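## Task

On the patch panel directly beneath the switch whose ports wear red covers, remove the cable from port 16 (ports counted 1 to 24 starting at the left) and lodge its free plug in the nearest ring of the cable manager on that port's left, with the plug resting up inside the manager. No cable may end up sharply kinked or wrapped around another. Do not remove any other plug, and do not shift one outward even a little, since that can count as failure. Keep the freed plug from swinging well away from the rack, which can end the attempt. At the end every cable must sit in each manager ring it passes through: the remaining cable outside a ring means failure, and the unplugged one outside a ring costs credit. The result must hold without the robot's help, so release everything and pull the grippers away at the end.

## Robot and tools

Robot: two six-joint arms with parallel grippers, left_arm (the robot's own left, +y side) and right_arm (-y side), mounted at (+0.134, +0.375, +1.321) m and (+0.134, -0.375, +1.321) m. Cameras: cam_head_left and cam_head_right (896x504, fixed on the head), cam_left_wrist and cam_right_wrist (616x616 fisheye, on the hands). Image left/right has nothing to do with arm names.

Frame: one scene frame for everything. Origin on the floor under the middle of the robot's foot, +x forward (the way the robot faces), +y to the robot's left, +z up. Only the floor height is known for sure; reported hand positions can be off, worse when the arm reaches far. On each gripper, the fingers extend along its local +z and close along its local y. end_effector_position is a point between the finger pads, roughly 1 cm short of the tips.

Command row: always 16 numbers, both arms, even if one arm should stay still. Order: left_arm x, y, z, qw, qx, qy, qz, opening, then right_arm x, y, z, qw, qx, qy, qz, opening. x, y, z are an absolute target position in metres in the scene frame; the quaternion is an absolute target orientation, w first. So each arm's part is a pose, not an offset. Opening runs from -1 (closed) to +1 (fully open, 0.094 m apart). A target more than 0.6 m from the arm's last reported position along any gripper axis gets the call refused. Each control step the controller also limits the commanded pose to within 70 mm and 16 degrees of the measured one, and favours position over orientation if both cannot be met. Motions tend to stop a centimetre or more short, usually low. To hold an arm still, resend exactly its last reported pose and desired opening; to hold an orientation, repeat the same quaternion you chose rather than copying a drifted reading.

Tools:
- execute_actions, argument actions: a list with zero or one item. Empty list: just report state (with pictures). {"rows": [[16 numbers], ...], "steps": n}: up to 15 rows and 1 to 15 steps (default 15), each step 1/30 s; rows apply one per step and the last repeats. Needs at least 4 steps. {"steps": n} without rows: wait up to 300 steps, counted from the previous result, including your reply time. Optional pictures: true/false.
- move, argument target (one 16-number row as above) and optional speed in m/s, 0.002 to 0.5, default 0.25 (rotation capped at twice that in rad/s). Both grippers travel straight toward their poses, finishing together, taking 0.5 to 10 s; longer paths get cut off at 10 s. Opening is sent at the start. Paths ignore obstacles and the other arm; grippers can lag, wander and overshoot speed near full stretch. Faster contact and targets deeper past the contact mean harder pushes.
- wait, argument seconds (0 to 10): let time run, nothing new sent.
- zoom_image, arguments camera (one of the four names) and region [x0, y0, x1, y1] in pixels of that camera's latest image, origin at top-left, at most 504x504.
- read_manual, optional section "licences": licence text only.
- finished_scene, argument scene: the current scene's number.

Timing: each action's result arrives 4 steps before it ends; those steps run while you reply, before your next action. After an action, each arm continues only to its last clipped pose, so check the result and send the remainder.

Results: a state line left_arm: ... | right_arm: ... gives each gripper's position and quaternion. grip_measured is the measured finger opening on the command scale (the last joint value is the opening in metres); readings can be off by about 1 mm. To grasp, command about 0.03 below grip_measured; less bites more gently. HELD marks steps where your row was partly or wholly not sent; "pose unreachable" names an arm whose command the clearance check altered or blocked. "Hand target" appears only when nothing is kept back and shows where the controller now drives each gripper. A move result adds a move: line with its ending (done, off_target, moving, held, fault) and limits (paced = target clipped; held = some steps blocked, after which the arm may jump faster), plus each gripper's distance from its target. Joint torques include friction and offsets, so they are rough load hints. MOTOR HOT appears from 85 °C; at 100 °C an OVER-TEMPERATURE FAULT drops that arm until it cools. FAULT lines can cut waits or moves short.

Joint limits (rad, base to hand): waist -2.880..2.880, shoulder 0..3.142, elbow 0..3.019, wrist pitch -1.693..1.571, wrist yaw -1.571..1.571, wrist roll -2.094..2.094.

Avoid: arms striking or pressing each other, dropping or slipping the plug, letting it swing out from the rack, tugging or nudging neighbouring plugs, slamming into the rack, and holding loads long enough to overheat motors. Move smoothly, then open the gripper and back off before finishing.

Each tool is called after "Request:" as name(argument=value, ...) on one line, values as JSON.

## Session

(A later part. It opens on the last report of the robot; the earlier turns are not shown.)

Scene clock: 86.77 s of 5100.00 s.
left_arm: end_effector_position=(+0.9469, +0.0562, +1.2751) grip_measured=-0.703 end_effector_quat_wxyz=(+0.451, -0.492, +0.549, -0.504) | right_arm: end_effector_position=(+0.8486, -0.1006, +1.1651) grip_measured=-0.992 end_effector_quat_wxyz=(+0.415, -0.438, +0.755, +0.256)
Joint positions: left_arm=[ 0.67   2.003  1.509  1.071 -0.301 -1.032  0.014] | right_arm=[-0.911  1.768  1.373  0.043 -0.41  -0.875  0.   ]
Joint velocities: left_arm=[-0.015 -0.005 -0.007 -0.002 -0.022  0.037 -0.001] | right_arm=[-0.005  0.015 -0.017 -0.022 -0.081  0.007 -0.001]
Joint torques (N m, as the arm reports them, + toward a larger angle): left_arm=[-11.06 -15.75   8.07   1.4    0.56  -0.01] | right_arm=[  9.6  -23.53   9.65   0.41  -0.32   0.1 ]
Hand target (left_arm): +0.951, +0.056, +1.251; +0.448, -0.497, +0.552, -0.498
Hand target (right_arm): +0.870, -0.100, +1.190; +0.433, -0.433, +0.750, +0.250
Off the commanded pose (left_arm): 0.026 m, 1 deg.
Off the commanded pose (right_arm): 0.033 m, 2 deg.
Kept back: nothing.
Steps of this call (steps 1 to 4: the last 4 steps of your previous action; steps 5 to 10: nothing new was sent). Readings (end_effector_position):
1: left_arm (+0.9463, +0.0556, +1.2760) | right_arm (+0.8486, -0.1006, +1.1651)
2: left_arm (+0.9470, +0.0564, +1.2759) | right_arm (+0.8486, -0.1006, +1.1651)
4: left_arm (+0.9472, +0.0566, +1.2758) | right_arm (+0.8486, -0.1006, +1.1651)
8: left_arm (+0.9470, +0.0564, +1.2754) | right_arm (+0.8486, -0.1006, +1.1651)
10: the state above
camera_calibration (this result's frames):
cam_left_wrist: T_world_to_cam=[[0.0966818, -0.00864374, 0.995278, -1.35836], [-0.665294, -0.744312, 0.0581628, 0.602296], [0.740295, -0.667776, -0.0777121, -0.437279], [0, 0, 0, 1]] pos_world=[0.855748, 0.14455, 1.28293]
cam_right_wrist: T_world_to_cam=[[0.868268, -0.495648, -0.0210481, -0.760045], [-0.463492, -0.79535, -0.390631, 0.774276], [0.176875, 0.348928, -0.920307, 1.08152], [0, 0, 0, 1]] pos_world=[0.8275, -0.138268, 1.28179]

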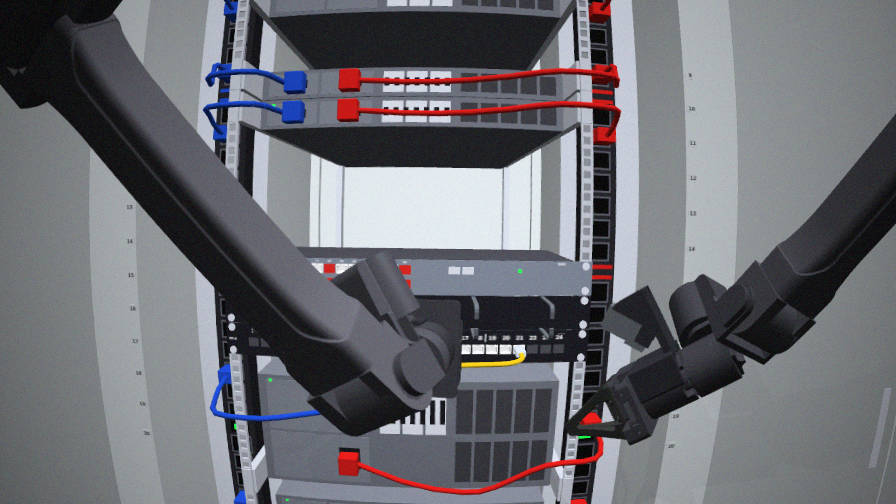

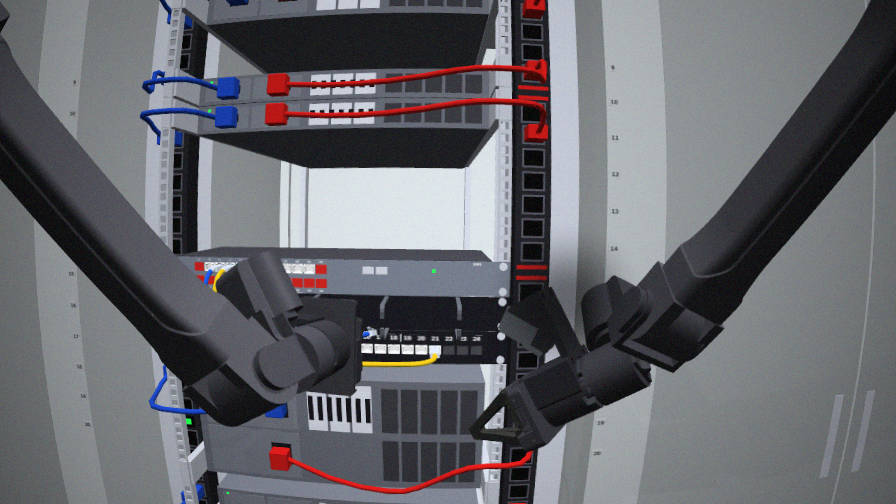

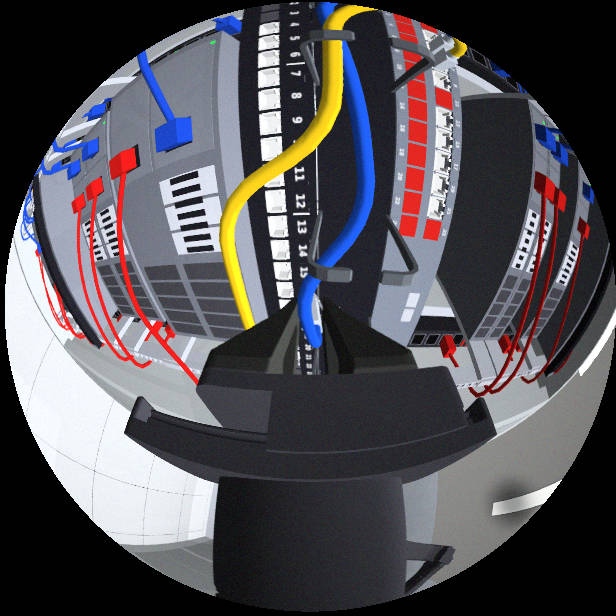

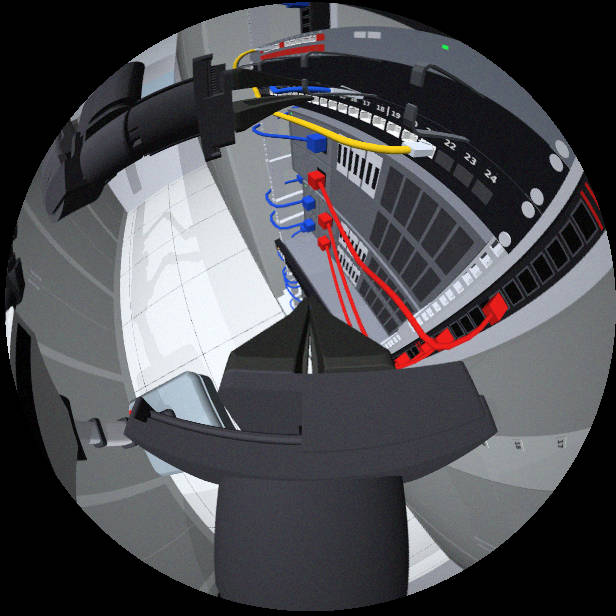

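Request:
execute_actions(actions=[{"rows":[[0.953,0.055,1.252,0.452,-0.496,0.551,-0.502,-0.78,0.87,-0.10,1.19,0.433,-0.433,0.75,0.25,-1],[0.953,0.055,1.254,0.454,-0.495,0.549,-0.503,-0.85,0.87,-0.10,1.19,0.433,-0.433,0.75,0.25,-1],[0.953,0.055,1.254,0.454,-0.495,0.549,-0.503,-0.9,0.87,-0.10,1.19,0.433,-0.433,0.75,0.25,-1],[0.953,0.055,1.254,0.454,-0.495,0.549,-0.503,-0.92,0.87,-0.10,1.19,0.433,-0.433,0.75,0.25,-1],[0.954,0.055,1.258,0.458,-0.491,0.546,-0.507,-0.92,0.87,-0.10,1.19,0.433,-0.433,0.75,0.25,-1],[0.956,0.055,1.262,0.463,-0.487,0.542,-0.511,-0.92,0.87,-0.10,1.19,0.433,-0.433,0.75,0.25,-1],[0.957,0.055,1.266,0.467,-0.483,0.538,-0.515,-0.92,0.87,-0.10,1.19,0.433,-0.433,0.75,0.25,-1],[0.958,0.055,1.270,0.472,-0.479,0.535,-0.519,-0.92,0.87,-0.10,1.19,0.433,-0.433,0.75,0.25,-1]],"steps":15}])

Request:
wait(seconds=0.2)

Request:
zoom_image(camera="cam_right_wrist", region=[200,40,400,165])

Scene clock: 87.43 s of 5100.00 s.
left_arm: end_effector_position=(+0.9495, +0.0530, +1.2836) grip_measured=-0.905 end_effector_quat_wxyz=(+0.457, -0.480, +0.537, -0.522) | right_arm: end_effector_position=(+0.8486, -0.1006, +1.1651) grip_measured=-0.992 end_effector_quat_wxyz=(+0.415, -0.438, +0.755, +0.256)
Joint positions: left_arm=[ 0.67   2.012  1.522  1.103 -0.265 -1.032  0.004] | right_arm=[-0.911  1.768  1.373  0.043 -0.41  -0.875  0.   ]
Joint velocities: left_arm=[ 0.005  0.005  0.002  0.076  0.022  0.007 -0.001] | right_arm=[-0.005 -0.005 -0.002  0.002 -0.037  0.037 -0.   ]
Joint torques (N m, as the arm reports them, + toward a larger angle): left_arm=[-11.39 -16.44   8.6    2.18   0.58   0.25] | right_arm=[ 10.42 -23.65   9.61   0.4   -0.3    0.06]
Steps of this call (steps 1 to 9: nothing new was sent; steps 10 to 20: the first 11 steps of this action). Readings (end_effector_position):
10: left_arm (+0.9469, +0.0558, +1.2753) | right_arm (+0.8486, -0.1006, +1.1651)
11: left_arm (+0.9469, +0.0556, +1.2754) | right_arm (+0.8486, -0.1006, +1.1651)
13: left_arm (+0.9467, +0.0552, +1.2750) | right_arm (+0.8486, -0.1006, +1.1651)
17: left_arm (+0.9478, +0.0525, +1.2795) | right_arm (+0.8486, -0.1006, +1.1651)
20: the state above

Scene clock: 87.77 s of 5100.00 s.
left_arm: end_effector_position=(+0.9495, +0.0532, +1.2840) grip_measured=-0.905 end_effector_quat_wxyz=(+0.457, -0.480, +0.536, -0.523) | right_arm: end_effector_position=(+0.8486, -0.1006, +1.1651) grip_measured=-0.992 end_effector_quat_wxyz=(+0.415, -0.438, +0.755, +0.256)
Joint positions: left_arm=[ 0.67   2.012  1.522  1.106 -0.264 -1.032  0.004] | right_arm=[-0.911  1.768  1.373  0.043 -0.41  -0.875  0.   ]
Joint velocities: left_arm=[ 0.005 -0.005 -0.017 -0.022 -0.022 -0.007 -0.   ] | right_arm=[-0.005 -0.015  0.012 -0.012  0.022  0.051  0.   ]
Joint torques (N m, as the arm reports them, + toward a larger angle): left_arm=[-11.12 -15.92   8.56   2.27   0.6    0.25] | right_arm=[ 10.15 -23.62   9.47   0.51  -0.35   0.09]
Hand target (left_arm): +0.957, +0.056, +1.271; +0.470, -0.477, +0.533, -0.517
Hand target (right_arm): +0.870, -0.100, +1.190; +0.433, -0.433, +0.750, +0.250
Off the commanded pose (left_arm): 0.016 m, 2 deg.
Off the commanded pose (right_arm): 0.033 m, 2 deg.
Kept back: nothing.
Steps of this call (steps 1 to 4: the last 4 steps of your previous action; steps 5 to 10: nothing new was sent). Readings (end_effector_position):
1: left_arm (+0.9496, +0.0531, +1.2840) | right_arm (+0.8486, -0.1006, +1.1651)
2: left_arm (+0.9496, +0.0532, +1.2842) | right_arm (+0.8486, -0.1006, +1.1651)
4: left_arm (+0.9495, +0.0532, +1.2840) | right_arm (+0.8486, -0.1006, +1.1651)
8: left_arm (+0.9495, +0.0532, +1.2840) | right_arm (+0.8486, -0.1006, +1.1651)
10: the state above
camera_calibration (this result's frames):
cam_left_wrist: T_world_to_cam=[[0.0476431, 0.00773165, 0.998834, -1.32642], [-0.676351, -0.735601, 0.0379551, 0.637221], [0.735037, -0.677371, -0.029817, -0.49651], [0, 0, 0, 1]] pos_world=[0.859133, 0.142674, 1.28589]
cam_right_wrist: T_world_to_cam=[[0.868268, -0.495648, -0.0210481, -0.760045], [-0.463492, -0.79535, -0.390631, 0.774276], [0.176875, 0.348928, -0.920307, 1.08152], [0, 0, 0, 1]] pos_world=[0.8275, -0.138268, 1.28179]

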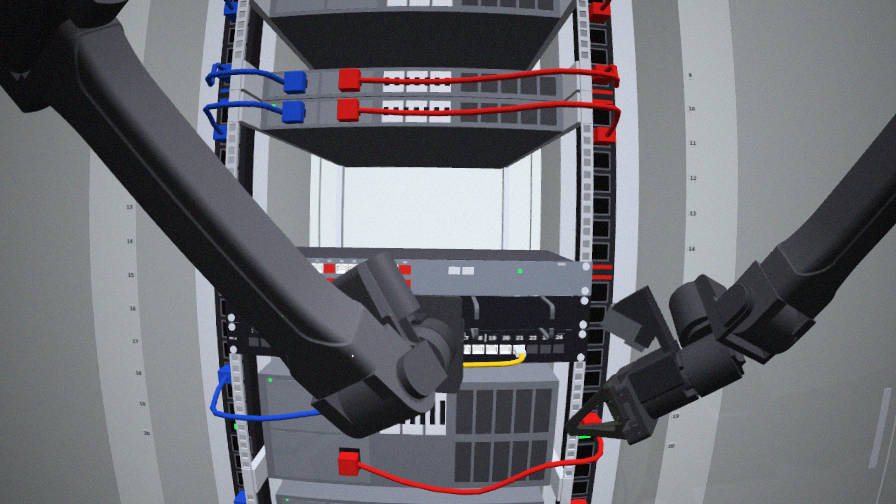

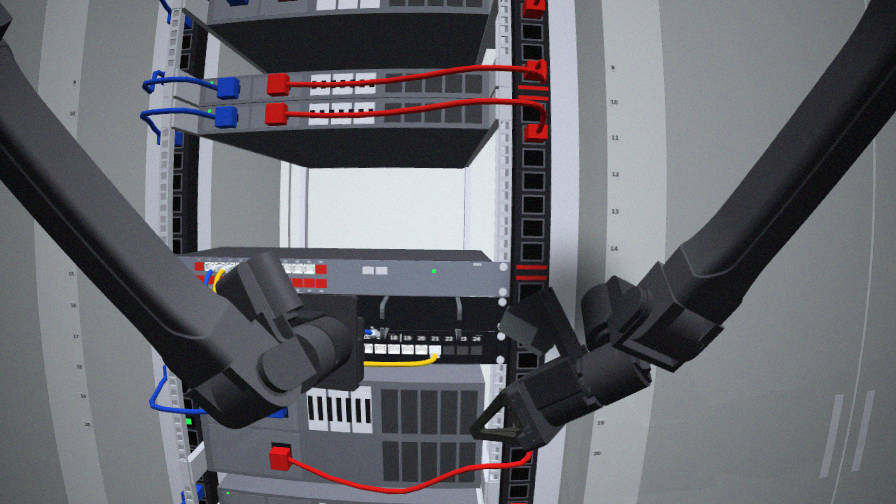

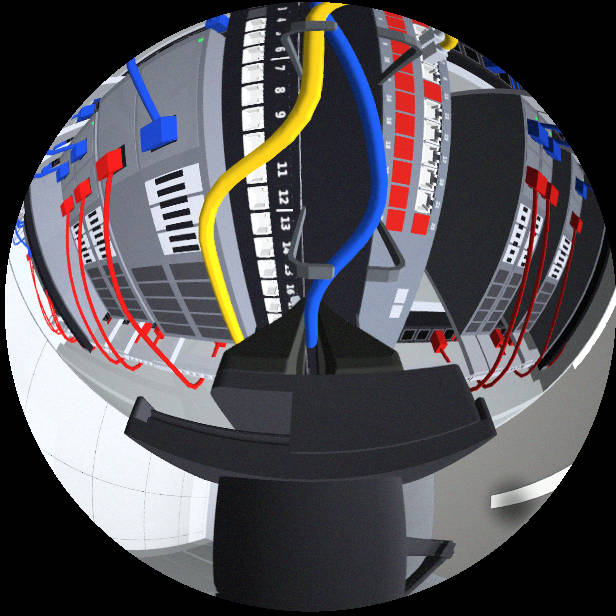

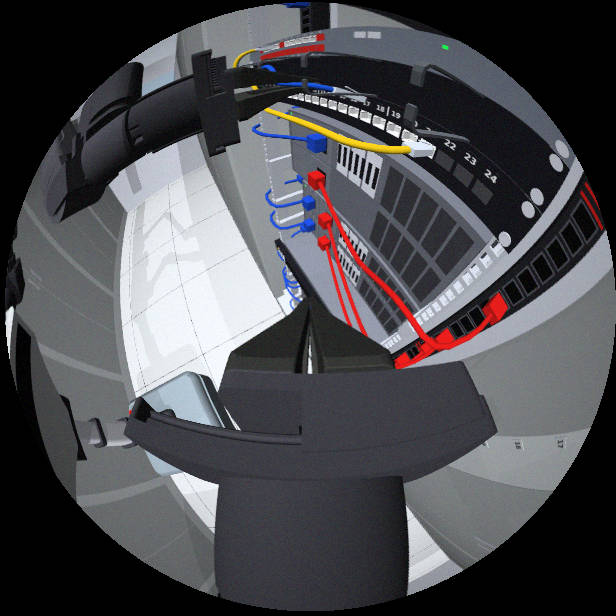

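Region (200, 40, 400, 165) of cam_right_wrist's 616x616 image, scaled by 2.520, with more detail than that image has; it fills the top 315 rows of this view, and the rest is white.

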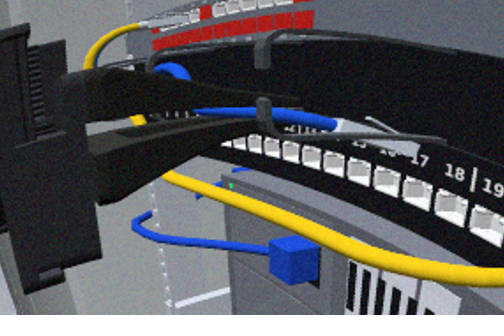

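Request:
execute_actions(actions=[{"rows":[[0.958,0.055,1.272,0.456,-0.492,0.514,-0.538,-0.92,0.87,-0.10,1.19,0.433,-0.433,0.75,0.25,-1],[0.958,0.055,1.272,0.456,-0.492,0.514,-0.538,-0.92,0.87,-0.10,1.19,0.433,-0.433,0.75,0.25,-1],[0.958,0.055,1.274,0.439,-0.505,0.493,-0.557,-0.92,0.87,-0.10,1.19,0.433,-0.433,0.75,0.25,-1],[0.958,0.055,1.274,0.439,-0.505,0.493,-0.557,-0.92,0.87,-0.10,1.19,0.433,-0.433,0.75,0.25,-1],[0.958,0.055,1.276,0.423,-0.517,0.472,-0.576,-0.92,0.87,-0.10,1.19,0.433,-0.433,0.75,0.25,-1],[0.958,0.055,1.276,0.423,-0.517,0.472,-0.576,-0.92,0.87,-0.10,1.19,0.433,-0.433,0.75,0.25,-1],[0.958,0.055,1.28,0.406,-0.53,0.451,-0.595,-0.92,0.87,-0.10,1.19,0.433,-0.433,0.75,0.25,-1],[0.958,0.055,1.28,0.406,-0.53,0.451,-0.595,-0.92,0.87,-0.10,1.19,0.433,-0.433,0.75,0.25,-1],[0.958,0.055,1.284,0.39,-0.543,0.43,-0.614,-0.92,0.87,-0.10,1.19,0.433,-0.433,0.75,0.25,-1]],"steps":15}])

Request:
wait(seconds=0.2)

Request:
zoom_image(camera="cam_right_wrist", region=[200,40,400,165])

Request:
zoom_image(camera="cam_head_right", region=[300,280,460,370])

Scene clock: 88.47 s of 5100.00 s.
left_arm: end_effector_position=(+0.9493, +0.0524, +1.2956) grip_measured=-0.905 end_effector_quat_wxyz=(+0.408, -0.518, +0.466, -0.590) | right_arm: end_effector_position=(+0.8486, -0.1006, +1.1651) grip_measured=-0.992 end_effector_quat_wxyz=(+0.415, -0.438, +0.755, +0.256)
Joint positions: left_arm=[ 0.67   2.02   1.527  1.162 -0.225 -1.24   0.004] | right_arm=[-0.911  1.768  1.373  0.043 -0.41  -0.875  0.   ]
Joint velocities: left_arm=[ 0.015  0.005  0.017  0.11   0.007 -0.447 -0.   ] | right_arm=[-0.005 -0.005 -0.007 -0.007 -0.066 -0.037  0.   ]
Joint torques (N m, as the arm reports them, + toward a larger angle): left_arm=[-11.21 -16.58   8.7    2.16   0.62   0.01] | right_arm=[ 10.27 -23.72   9.5    0.59  -0.32   0.12]
Steps of this call (steps 1 to 10: nothing new was sent; steps 11 to 21: the first 11 steps of this action). Readings (end_effector_position):
11: left_arm (+0.9494, +0.0527, +1.2846) | right_arm (+0.8486, -0.1006, +1.1651)
12: left_arm (+0.9493, +0.0526, +1.2854) | right_arm (+0.8486, -0.1006, +1.1651)
14: left_arm (+0.9492, +0.0521, +1.2876) | right_arm (+0.8486, -0.1006, +1.1651)
18: left_arm (+0.9492, +0.0516, +1.2923) | right_arm (+0.8486, -0.1006, +1.1651)
21: the state above

Scene clock: 88.80 s of 5100.00 s.
left_arm: end_effector_position=(+0.9493, +0.0529, +1.2965) grip_measured=-0.905 end_effector_quat_wxyz=(+0.386, -0.535, +0.443, -0.607) | right_arm: end_effector_position=(+0.8486, -0.1006, +1.1651) grip_measured=-0.992 end_effector_quat_wxyz=(+0.415, -0.438, +0.755, +0.256)
Joint positions: left_arm=[ 0.67   2.021  1.528  1.169 -0.224 -1.318  0.004] | right_arm=[-0.911  1.768  1.373  0.043 -0.41  -0.875  0.   ]
Joint velocities: left_arm=[-0.005  0.005 -0.022 -0.002 -0.007 -0.022  0.   ] | right_arm=[ 0.024  0.005 -0.002 -0.017 -0.037 -0.007  0.   ]
Joint torques (N m, as the arm reports them, + toward a larger angle): left_arm=[-11.51 -16.25   8.61   2.23   0.6   -0.03] | right_arm=[  9.91 -23.69   9.47   0.46  -0.33   0.06]
Hand target (left_arm): +0.957, +0.055, +1.284; -0.388, +0.540, -0.429, +0.611
Hand target (right_arm): +0.870, -0.100, +1.190; +0.433, -0.433, +0.750, +0.250
Off the commanded pose (left_arm): 0.015 m, 2 deg.
Off the commanded pose (right_arm): 0.033 m, 2 deg.
Kept back: nothing.
Steps of this call (steps 1 to 4: the last 4 steps of your previous action; steps 5 to 10: nothing new was sent). Readings (end_effector_position):
1: left_arm (+0.9493, +0.0526, +1.2960) | right_arm (+0.8486, -0.1006, +1.1651)
2: left_arm (+0.9493, +0.0527, +1.2961) | right_arm (+0.8486, -0.1006, +1.1651)
4: left_arm (+0.9494, +0.0530, +1.2966) | right_arm (+0.8486, -0.1006, +1.1651)
8: left_arm (+0.9494, +0.0531, +1.2968) | right_arm (+0.8486, -0.1006, +1.1651)
10: the state above
camera_calibration (this result's frames):
cam_left_wrist: T_world_to_cam=[[0.0169589, 0.309396, 0.950782, -1.26343], [-0.68322, -0.6907, 0.236949, 0.38259], [0.730016, -0.653611, 0.199672, -0.790175], [0, 0, 0, 1]] pos_world=[0.85966, 0.138687, 1.26837]
cam_right_wrist: T_world_to_cam=[[0.868268, -0.495648, -0.0210481, -0.760045], [-0.463492, -0.79535, -0.390631, 0.774276], [0.176875, 0.348928, -0.920307, 1.08152], [0, 0, 0, 1]] pos_world=[0.8275, -0.138268, 1.28179]

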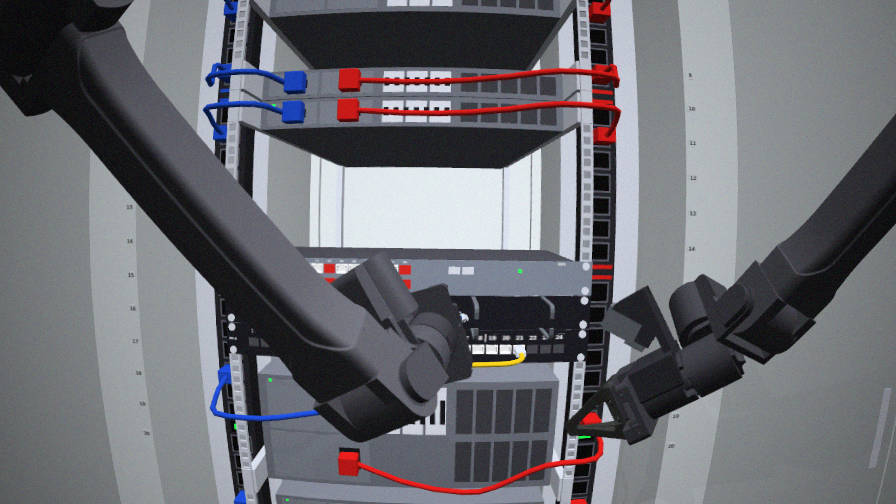

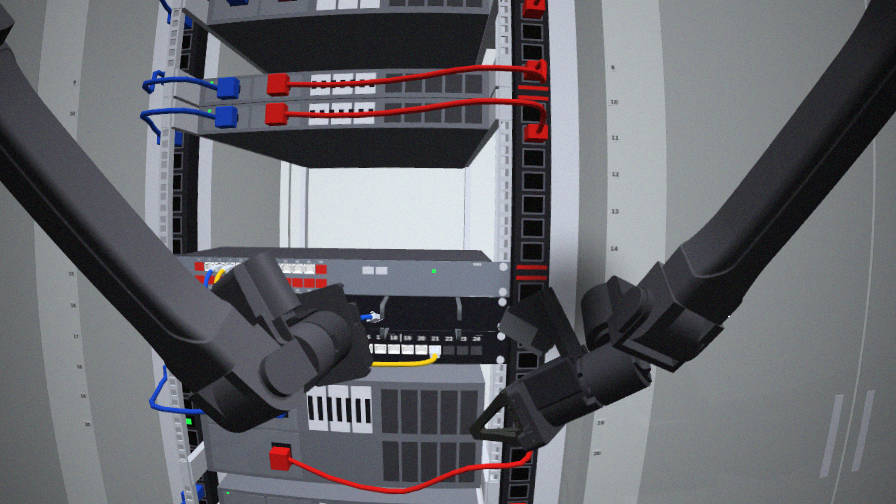

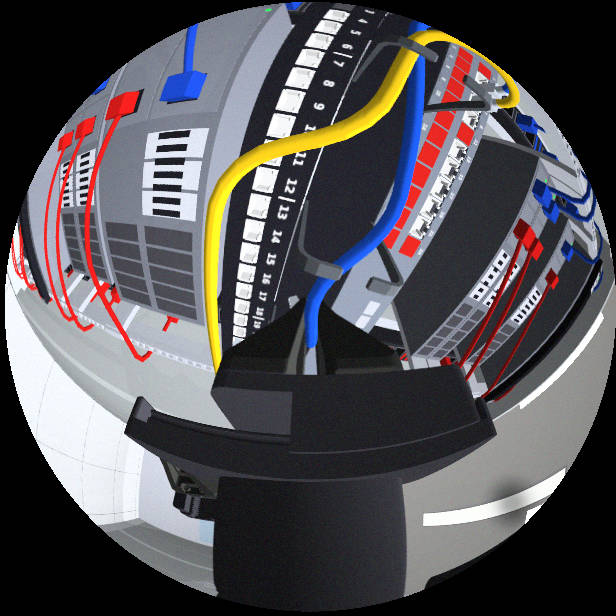

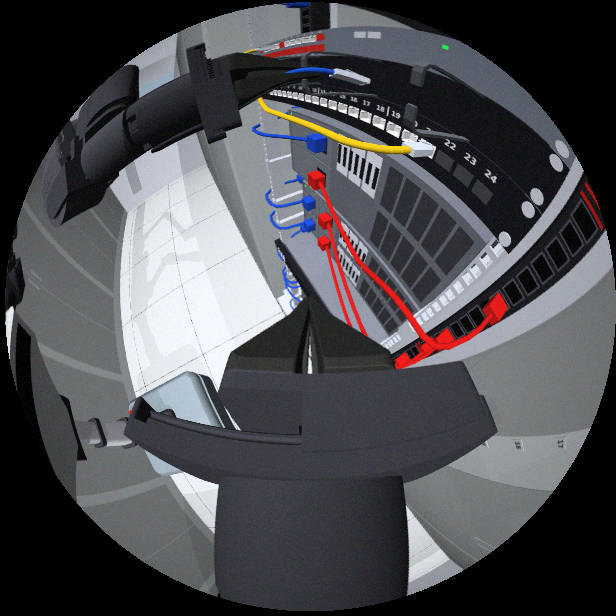

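Region (200, 40, 400, 165) of cam_right_wrist's 616x616 image, scaled by 2.520, with more detail than that image has; it fills the top 315 rows of this view, and the rest is white.

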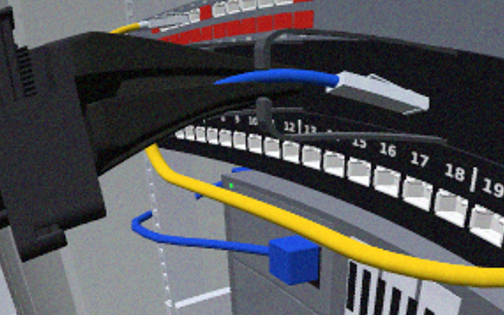

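Region (300, 280, 460, 370) of cam_head_right's 896x504 image, scaled by 3.150, with more detail than that image has; it fills the top 284 rows of this view, and the rest is white.

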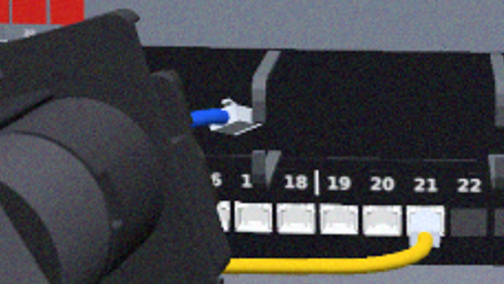

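Request:
execute_actions(actions=[{"rows":[[0.958,0.051,1.284,0.385,-0.539,0.435,-0.617,-0.92,0.87,-0.10,1.19,0.433,-0.433,0.75,0.25,-1],[0.957,0.047,1.284,0.379,-0.536,0.439,-0.621,-0.92,0.87,-0.10,1.19,0.433,-0.433,0.75,0.25,-1],[0.957,0.043,1.284,0.374,-0.532,0.444,-0.624,-0.92,0.87,-0.10,1.19,0.433,-0.433,0.75,0.25,-1],[0.956,0.039,1.284,0.369,-0.528,0.449,-0.627,-0.92,0.87,-0.10,1.19,0.433,-0.433,0.75,0.25,-1],[0.956,0.035,1.284,0.363,-0.525,0.453,-0.631,-0.92,0.87,-0.10,1.19,0.433,-0.433,0.75,0.25,-1],[0.955,0.031,1.284,0.358,-0.521,0.458,-0.634,-0.92,0.87,-0.10,1.19,0.433,-0.433,0.75,0.25,-1]],"steps":15}])

Request:
wait(seconds=0.2)

Request:
zoom_image(camera="cam_right_wrist", region=[200,40,400,165])

Request:
zoom_image(camera="cam_head_right", region=[300,280,460,370])

Scene clock: 92.13 s of 5100.00 s.
left_arm: end_effector_position=(+0.9499, +0.0392, +1.3009) grip_measured=-0.905 end_effector_quat_wxyz=(+0.363, -0.515, +0.454, -0.630) | right_arm: end_effector_position=(+0.8486, -0.1006, +1.1651) grip_measured=-0.992 end_effector_quat_wxyz=(+0.415, -0.438, +0.755, +0.256)
Joint positions: left_arm=[ 0.67   2.021  1.536  1.14  -0.148 -1.337  0.004] | right_arm=[-0.911  1.768  1.373  0.043 -0.41  -0.875  0.   ]
Joint velocities: left_arm=[-0.005 -0.005  0.002 -0.037  0.022  0.037  0.   ] | right_arm=[-0.005  0.005 -0.017 -0.012  0.007  0.022 -0.   ]
Joint torques (N m, as the arm reports them, + toward a larger angle): left_arm=[-12.15 -16.47   8.32   1.44   0.72  -0.01] | right_arm=[  9.83 -23.46   9.5    0.49  -0.35   0.09]
Steps of this call (steps 1 to 89: nothing new was sent; steps 90 to 100: the first 11 steps of this action). Readings (end_effector_position):
90: left_arm (+0.9492, +0.0522, +1.2970) | right_arm (+0.8486, -0.1006, +1.1651)
91: left_arm (+0.9490, +0.0507, +1.2979) | right_arm (+0.8486, -0.1006, +1.1651)
93: left_arm (+0.9487, +0.0469, +1.2999) | right_arm (+0.8486, -0.1006, +1.1651)
97: left_arm (+0.9500, +0.0399, +1.3014) | right_arm (+0.8486, -0.1006, +1.1651)
100: the state above

Scene clock: 92.47 s of 5100.00 s.
left_arm: end_effector_position=(+0.9499, +0.0391, +1.3007) grip_measured=-0.905 end_effector_quat_wxyz=(+0.363, -0.515, +0.454, -0.630) | right_arm: end_effector_position=(+0.8486, -0.1006, +1.1651) grip_measured=-0.992 end_effector_quat_wxyz=(+0.415, -0.438, +0.755, +0.256)
Joint positions: left_arm=[ 0.67   2.021  1.536  1.139 -0.148 -1.339  0.004] | right_arm=[-0.911  1.768  1.373  0.043 -0.41  -0.875  0.   ]
Joint velocities: left_arm=[-0.005 -0.015 -0.002  0.002 -0.022 -0.037 -0.001] | right_arm=[-0.005 -0.015 -0.002 -0.022 -0.081  0.007 -0.   ]
Joint torques (N m, as the arm reports them, + toward a larger angle): left_arm=[-12.01 -16.35   8.38   1.35   0.71  -0.01] | right_arm=[ 10.03 -23.95   9.41   0.56  -0.33   0.08]
Hand target (left_arm): +0.954, +0.032, +1.284; -0.356, +0.518, -0.456, +0.630
Hand target (right_arm): +0.870, -0.100, +1.190; +0.433, -0.433, +0.750, +0.250
Off the commanded pose (left_arm): 0.019 m, 1 deg.
Off the commanded pose (right_arm): 0.033 m, 2 deg.
Kept back: nothing.
Steps of this call (steps 1 to 4: the last 4 steps of your previous action; steps 5 to 10: nothing new was sent). Readings (end_effector_position):
1: left_arm (+0.9499, +0.0391, +1.3007) | right_arm (+0.8486, -0.1006, +1.1651)
2: left_arm (+0.9499, +0.0391, +1.3007) | right_arm (+0.8486, -0.1006, +1.1651)
4: left_arm (+0.9499, +0.0391, +1.3007) | right_arm (+0.8486, -0.1006, +1.1651)
8: left_arm (+0.9499, +0.0391, +1.3007) | right_arm (+0.8486, -0.1006, +1.1651)
10: the state above
camera_calibration (this result's frames):
cam_left_wrist: T_world_to_cam=[[0.0215682, 0.32421, 0.945739, -1.26159], [-0.738315, -0.632665, 0.233723, 0.426726], [0.674112, -0.703294, 0.225724, -0.779298], [0, 0, 0, 1]] pos_world=[0.867602, 0.13092, 1.26931]
cam_right_wrist: T_world_to_cam=[[0.868268, -0.495648, -0.0210481, -0.760045], [-0.463492, -0.79535, -0.390631, 0.774276], [0.176875, 0.348928, -0.920307, 1.08152], [0, 0, 0, 1]] pos_world=[0.8275, -0.138268, 1.28179]

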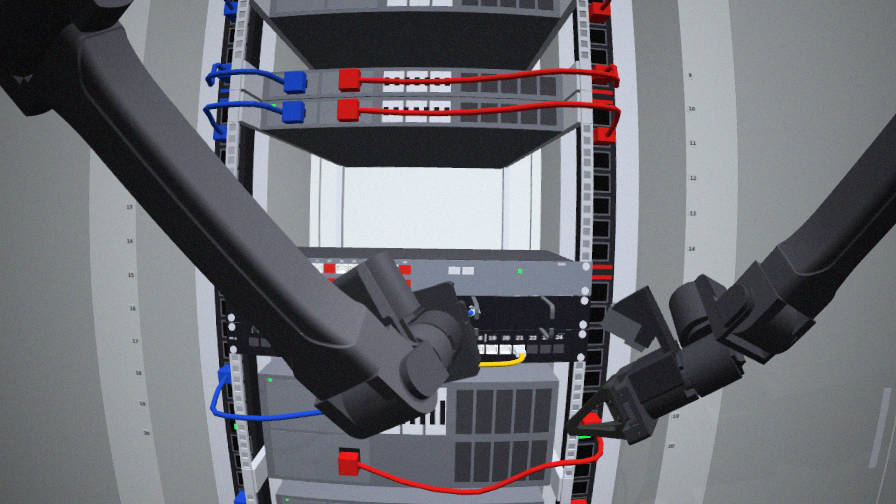

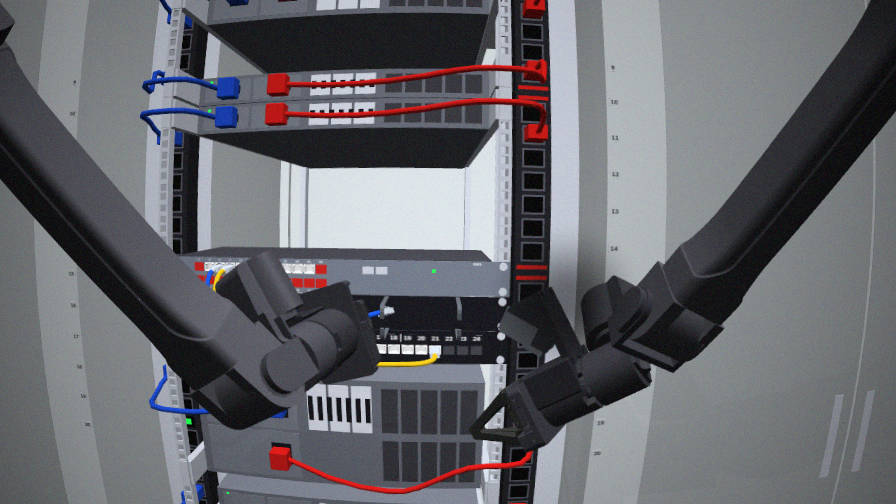

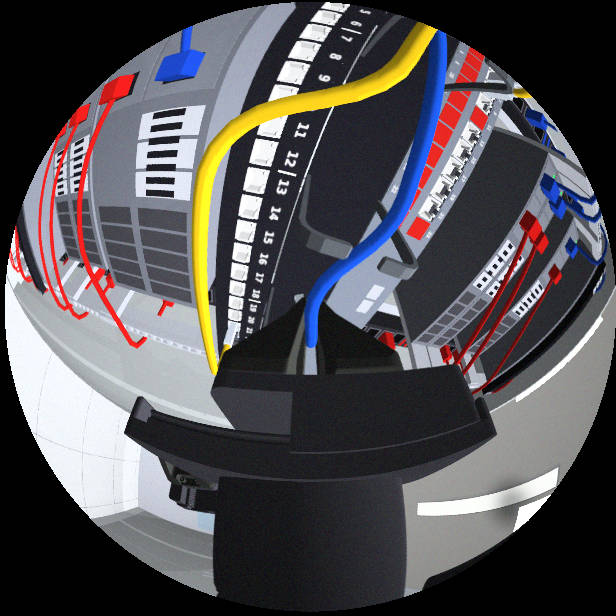

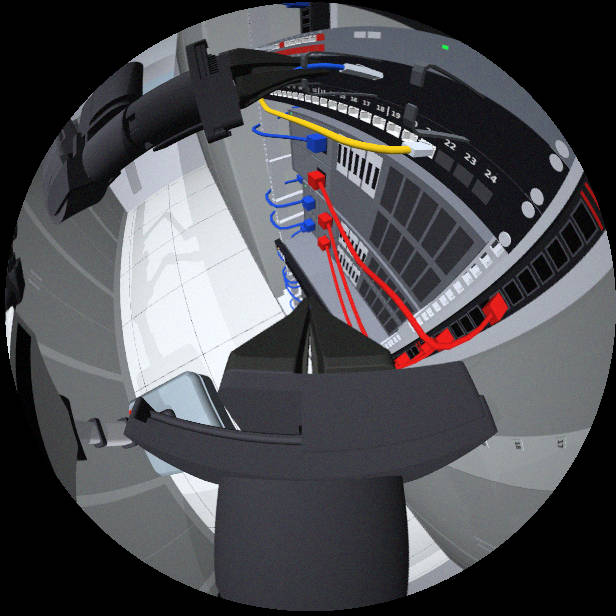

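Region (200, 40, 400, 165) of cam_right_wrist's 616x616 image, scaled by 2.520, with more detail than that image has; it fills the top 315 rows of this view, and the rest is white.

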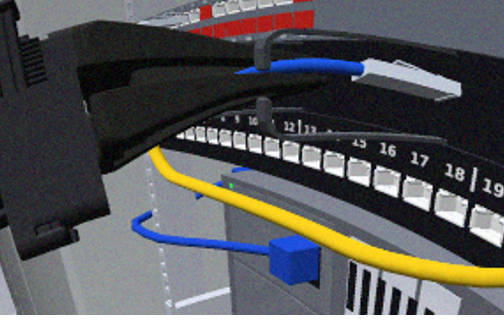

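Region (300, 280, 460, 370) of cam_head_right's 896x504 image, scaled by 3.150, with more detail than that image has; it fills the top 284 rows of this view, and the rest is white.

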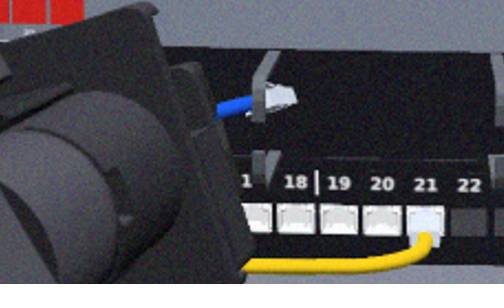

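Request:
execute_actions(actions=[{"rows":[[0.955,0.030,1.281,0.353,-0.524,0.461,-0.632,-0.92,0.87,-0.10,1.19,0.433,-0.433,0.75,0.25,-1],[0.954,0.029,1.278,0.349,-0.527,0.465,-0.629,-0.92,0.87,-0.10,1.19,0.433,-0.433,0.75,0.25,-1],[0.954,0.027,1.275,0.344,-0.53,0.468,-0.627,-0.92,0.87,-0.10,1.19,0.433,-0.433,0.75,0.25,-1],[0.953,0.026,1.272,0.34,-0.532,0.472,-0.624,-0.92,0.87,-0.10,1.19,0.433,-0.433,0.75,0.25,-1],[0.953,0.025,1.268,0.335,-0.535,0.475,-0.622,-0.92,0.87,-0.10,1.19,0.433,-0.433,0.75,0.25,-1],[0.952,0.024,1.265,0.33,-0.538,0.479,-0.619,-0.92,0.87,-0.10,1.19,0.433,-0.433,0.75,0.25,-1],[0.952,0.023,1.262,0.326,-0.541,0.482,-0.617,-0.92,0.87,-0.10,1.19,0.433,-0.433,0.75,0.25,-1]],"steps":15}])

Request:
wait(seconds=0.2)

Request:
zoom_image(camera="cam_right_wrist", region=[200,40,400,165])

Request:
zoom_image(camera="cam_head_right", region=[300,280,460,370])

Scene clock: 93.17 s of 5100.00 s.
left_arm: end_effector_position=(+0.9484, +0.0306, +1.2826) grip_measured=-0.905 end_effector_quat_wxyz=(+0.335, -0.531, +0.476, -0.615) | right_arm: end_effector_position=(+0.8486, -0.1006, +1.1651) grip_measured=-0.992 end_effector_quat_wxyz=(+0.415, -0.438, +0.755, +0.256)
Joint positions: left_arm=[ 0.67   2.021  1.536  1.057 -0.161 -1.366  0.004] | right_arm=[-0.911  1.768  1.373  0.043 -0.41  -0.875  0.   ]
Joint velocities: left_arm=[ 0.005 -0.015 -0.027 -0.042 -0.007 -0.022  0.   ] | right_arm=[-0.005 -0.024  0.002  0.007  0.007 -0.022  0.   ]
Joint torques (N m, as the arm reports them, + toward a larger angle): left_arm=[-12.05 -16.13   8.03   1.29   0.66  -0.05] | right_arm=[ 10.1  -23.52   9.55   0.51  -0.34   0.07]
Steps of this call (steps 1 to 10: nothing new was sent; steps 11 to 21: the first 11 steps of this action). Readings (end_effector_position):
11: left_arm (+0.9499, +0.0389, +1.3003) | right_arm (+0.8486, -0.1006, +1.1651)
12: left_arm (+0.9498, +0.0383, +1.2993) | right_arm (+0.8486, -0.1006, +1.1651)
14: left_arm (+0.9496, +0.0365, +1.2955) | right_arm (+0.8486, -0.1006, +1.1651)
18: left_arm (+0.9487, +0.0321, +1.2854) | right_arm (+0.8486, -0.1006, +1.1651)
21: the state above

Scene clock: 93.50 s of 5100.00 s.
left_arm: end_effector_position=(+0.9486, +0.0305, +1.2825) grip_measured=-0.905 end_effector_quat_wxyz=(+0.333, -0.532, +0.475, -0.616) | right_arm: end_effector_position=(+0.8486, -0.1006, +1.1651) grip_measured=-0.992 end_effector_quat_wxyz=(+0.415, -0.438, +0.755, +0.256)
Joint positions: left_arm=[ 0.67   2.021  1.537  1.055 -0.161 -1.372  0.004] | right_arm=[-0.911  1.768  1.373  0.043 -0.41  -0.875  0.   ]
Joint velocities: left_arm=[ 0.005 -0.005 -0.002  0.017 -0.022  0.037 -0.001] | right_arm=[-0.015 -0.005 -0.012 -0.007  0.051 -0.007 -0.001]
Joint torques (N m, as the arm reports them, + toward a larger angle): left_arm=[-12.3  -16.64   8.08   1.21   0.66  -0.05] | right_arm=[ 10.26 -24.05   9.34   0.48  -0.31   0.07]
Hand target (left_arm): +0.951, +0.024, +1.262; -0.324, +0.538, -0.479, +0.613
Hand target (right_arm): +0.870, -0.100, +1.190; +0.433, -0.433, +0.750, +0.250
Off the commanded pose (left_arm): 0.022 m, 1 deg.
Off the commanded pose (right_arm): 0.033 m, 2 deg.
Kept back: nothing.
Steps of this call (steps 1 to 4: the last 4 steps of your previous action; steps 5 to 10: nothing new was sent). Readings (end_effector_position):
1: left_arm (+0.9486, +0.0306, +1.2827) | right_arm (+0.8486, -0.1006, +1.1651)
2: left_arm (+0.9486, +0.0306, +1.2826) | right_arm (+0.8486, -0.1006, +1.1651)
4: left_arm (+0.9486, +0.0305, +1.2825) | right_arm (+0.8486, -0.1006, +1.1651)
8: left_arm (+0.9486, +0.0305, +1.2825) | right_arm (+0.8486, -0.1006, +1.1651)
10: the state above
camera_calibration (this result's frames):
cam_left_wrist: T_world_to_cam=[[0.106664, 0.324418, 0.939881, -1.3147], [-0.737783, -0.60787, 0.293546, 0.346571], [0.666557, -0.724739, 0.174512, -0.706896], [0, 0, 0, 1]] pos_world=[0.867112, 0.124867, 1.25729]
cam_right_wrist: T_world_to_cam=[[0.868268, -0.495648, -0.0210481, -0.760045], [-0.463492, -0.79535, -0.390631, 0.774276], [0.176875, 0.348928, -0.920307, 1.08152], [0, 0, 0, 1]] pos_world=[0.8275, -0.138268, 1.28179]

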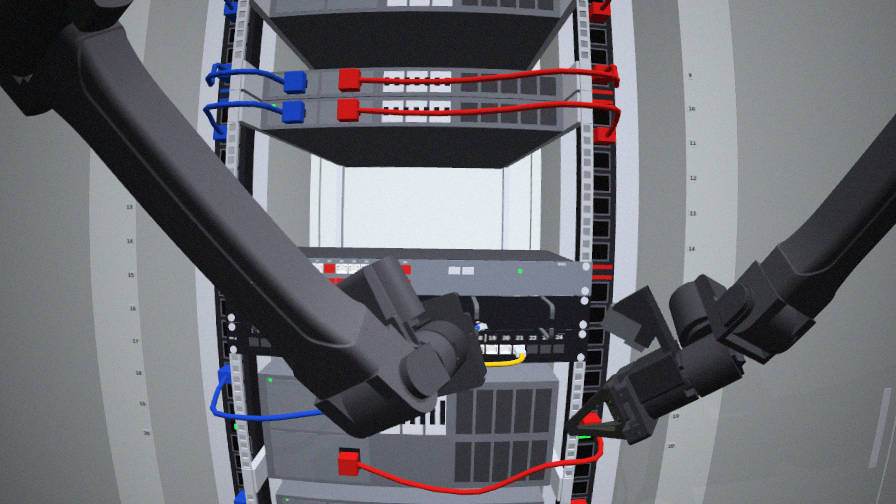

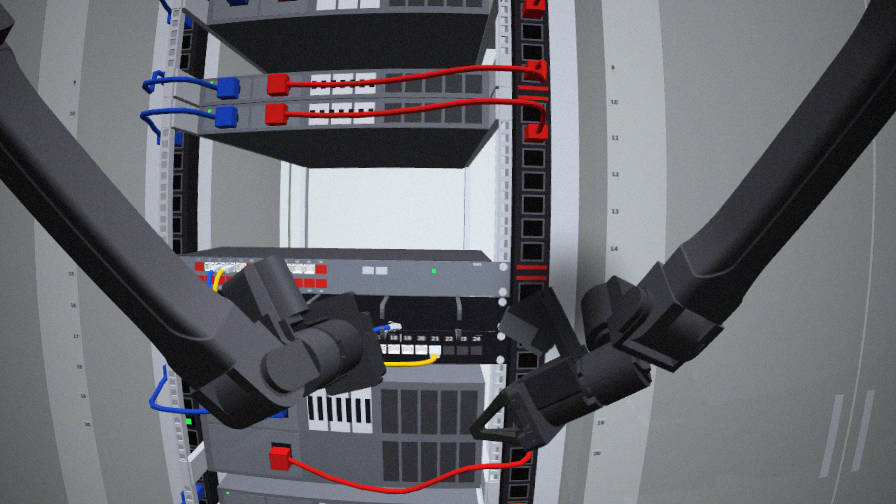

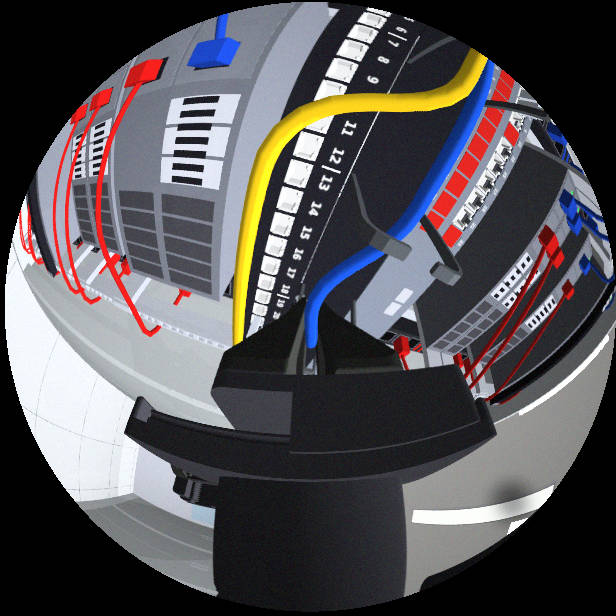

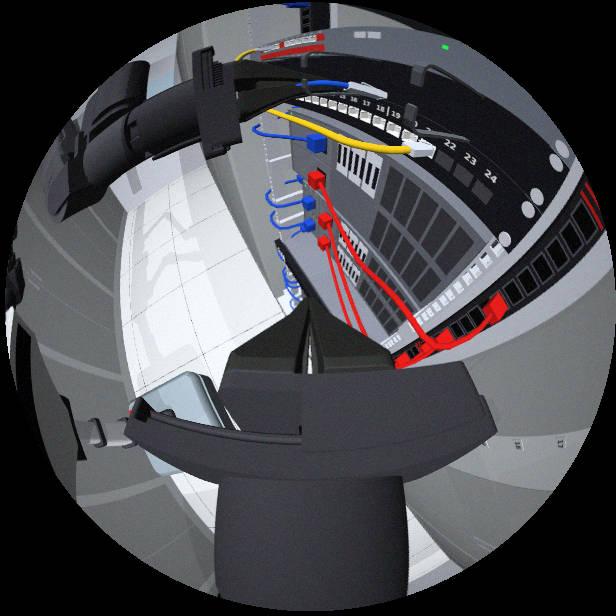

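Region (200, 40, 400, 165) of cam_right_wrist's 616x616 image, scaled by 2.520, with more detail than that image has; it fills the top 315 rows of this view, and the rest is white.

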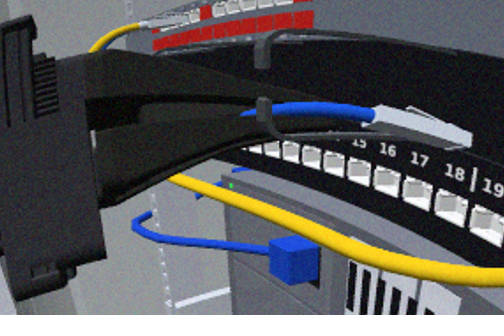

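Region (300, 280, 460, 370) of cam_head_right's 896x504 image, scaled by 3.150, with more detail than that image has; it fills the top 284 rows of this view, and the rest is white.

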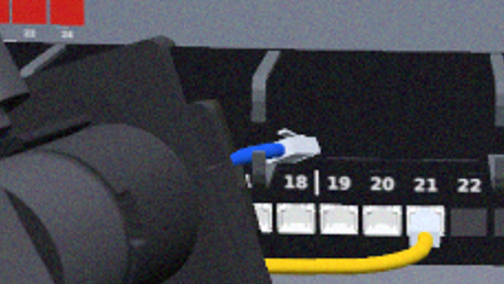

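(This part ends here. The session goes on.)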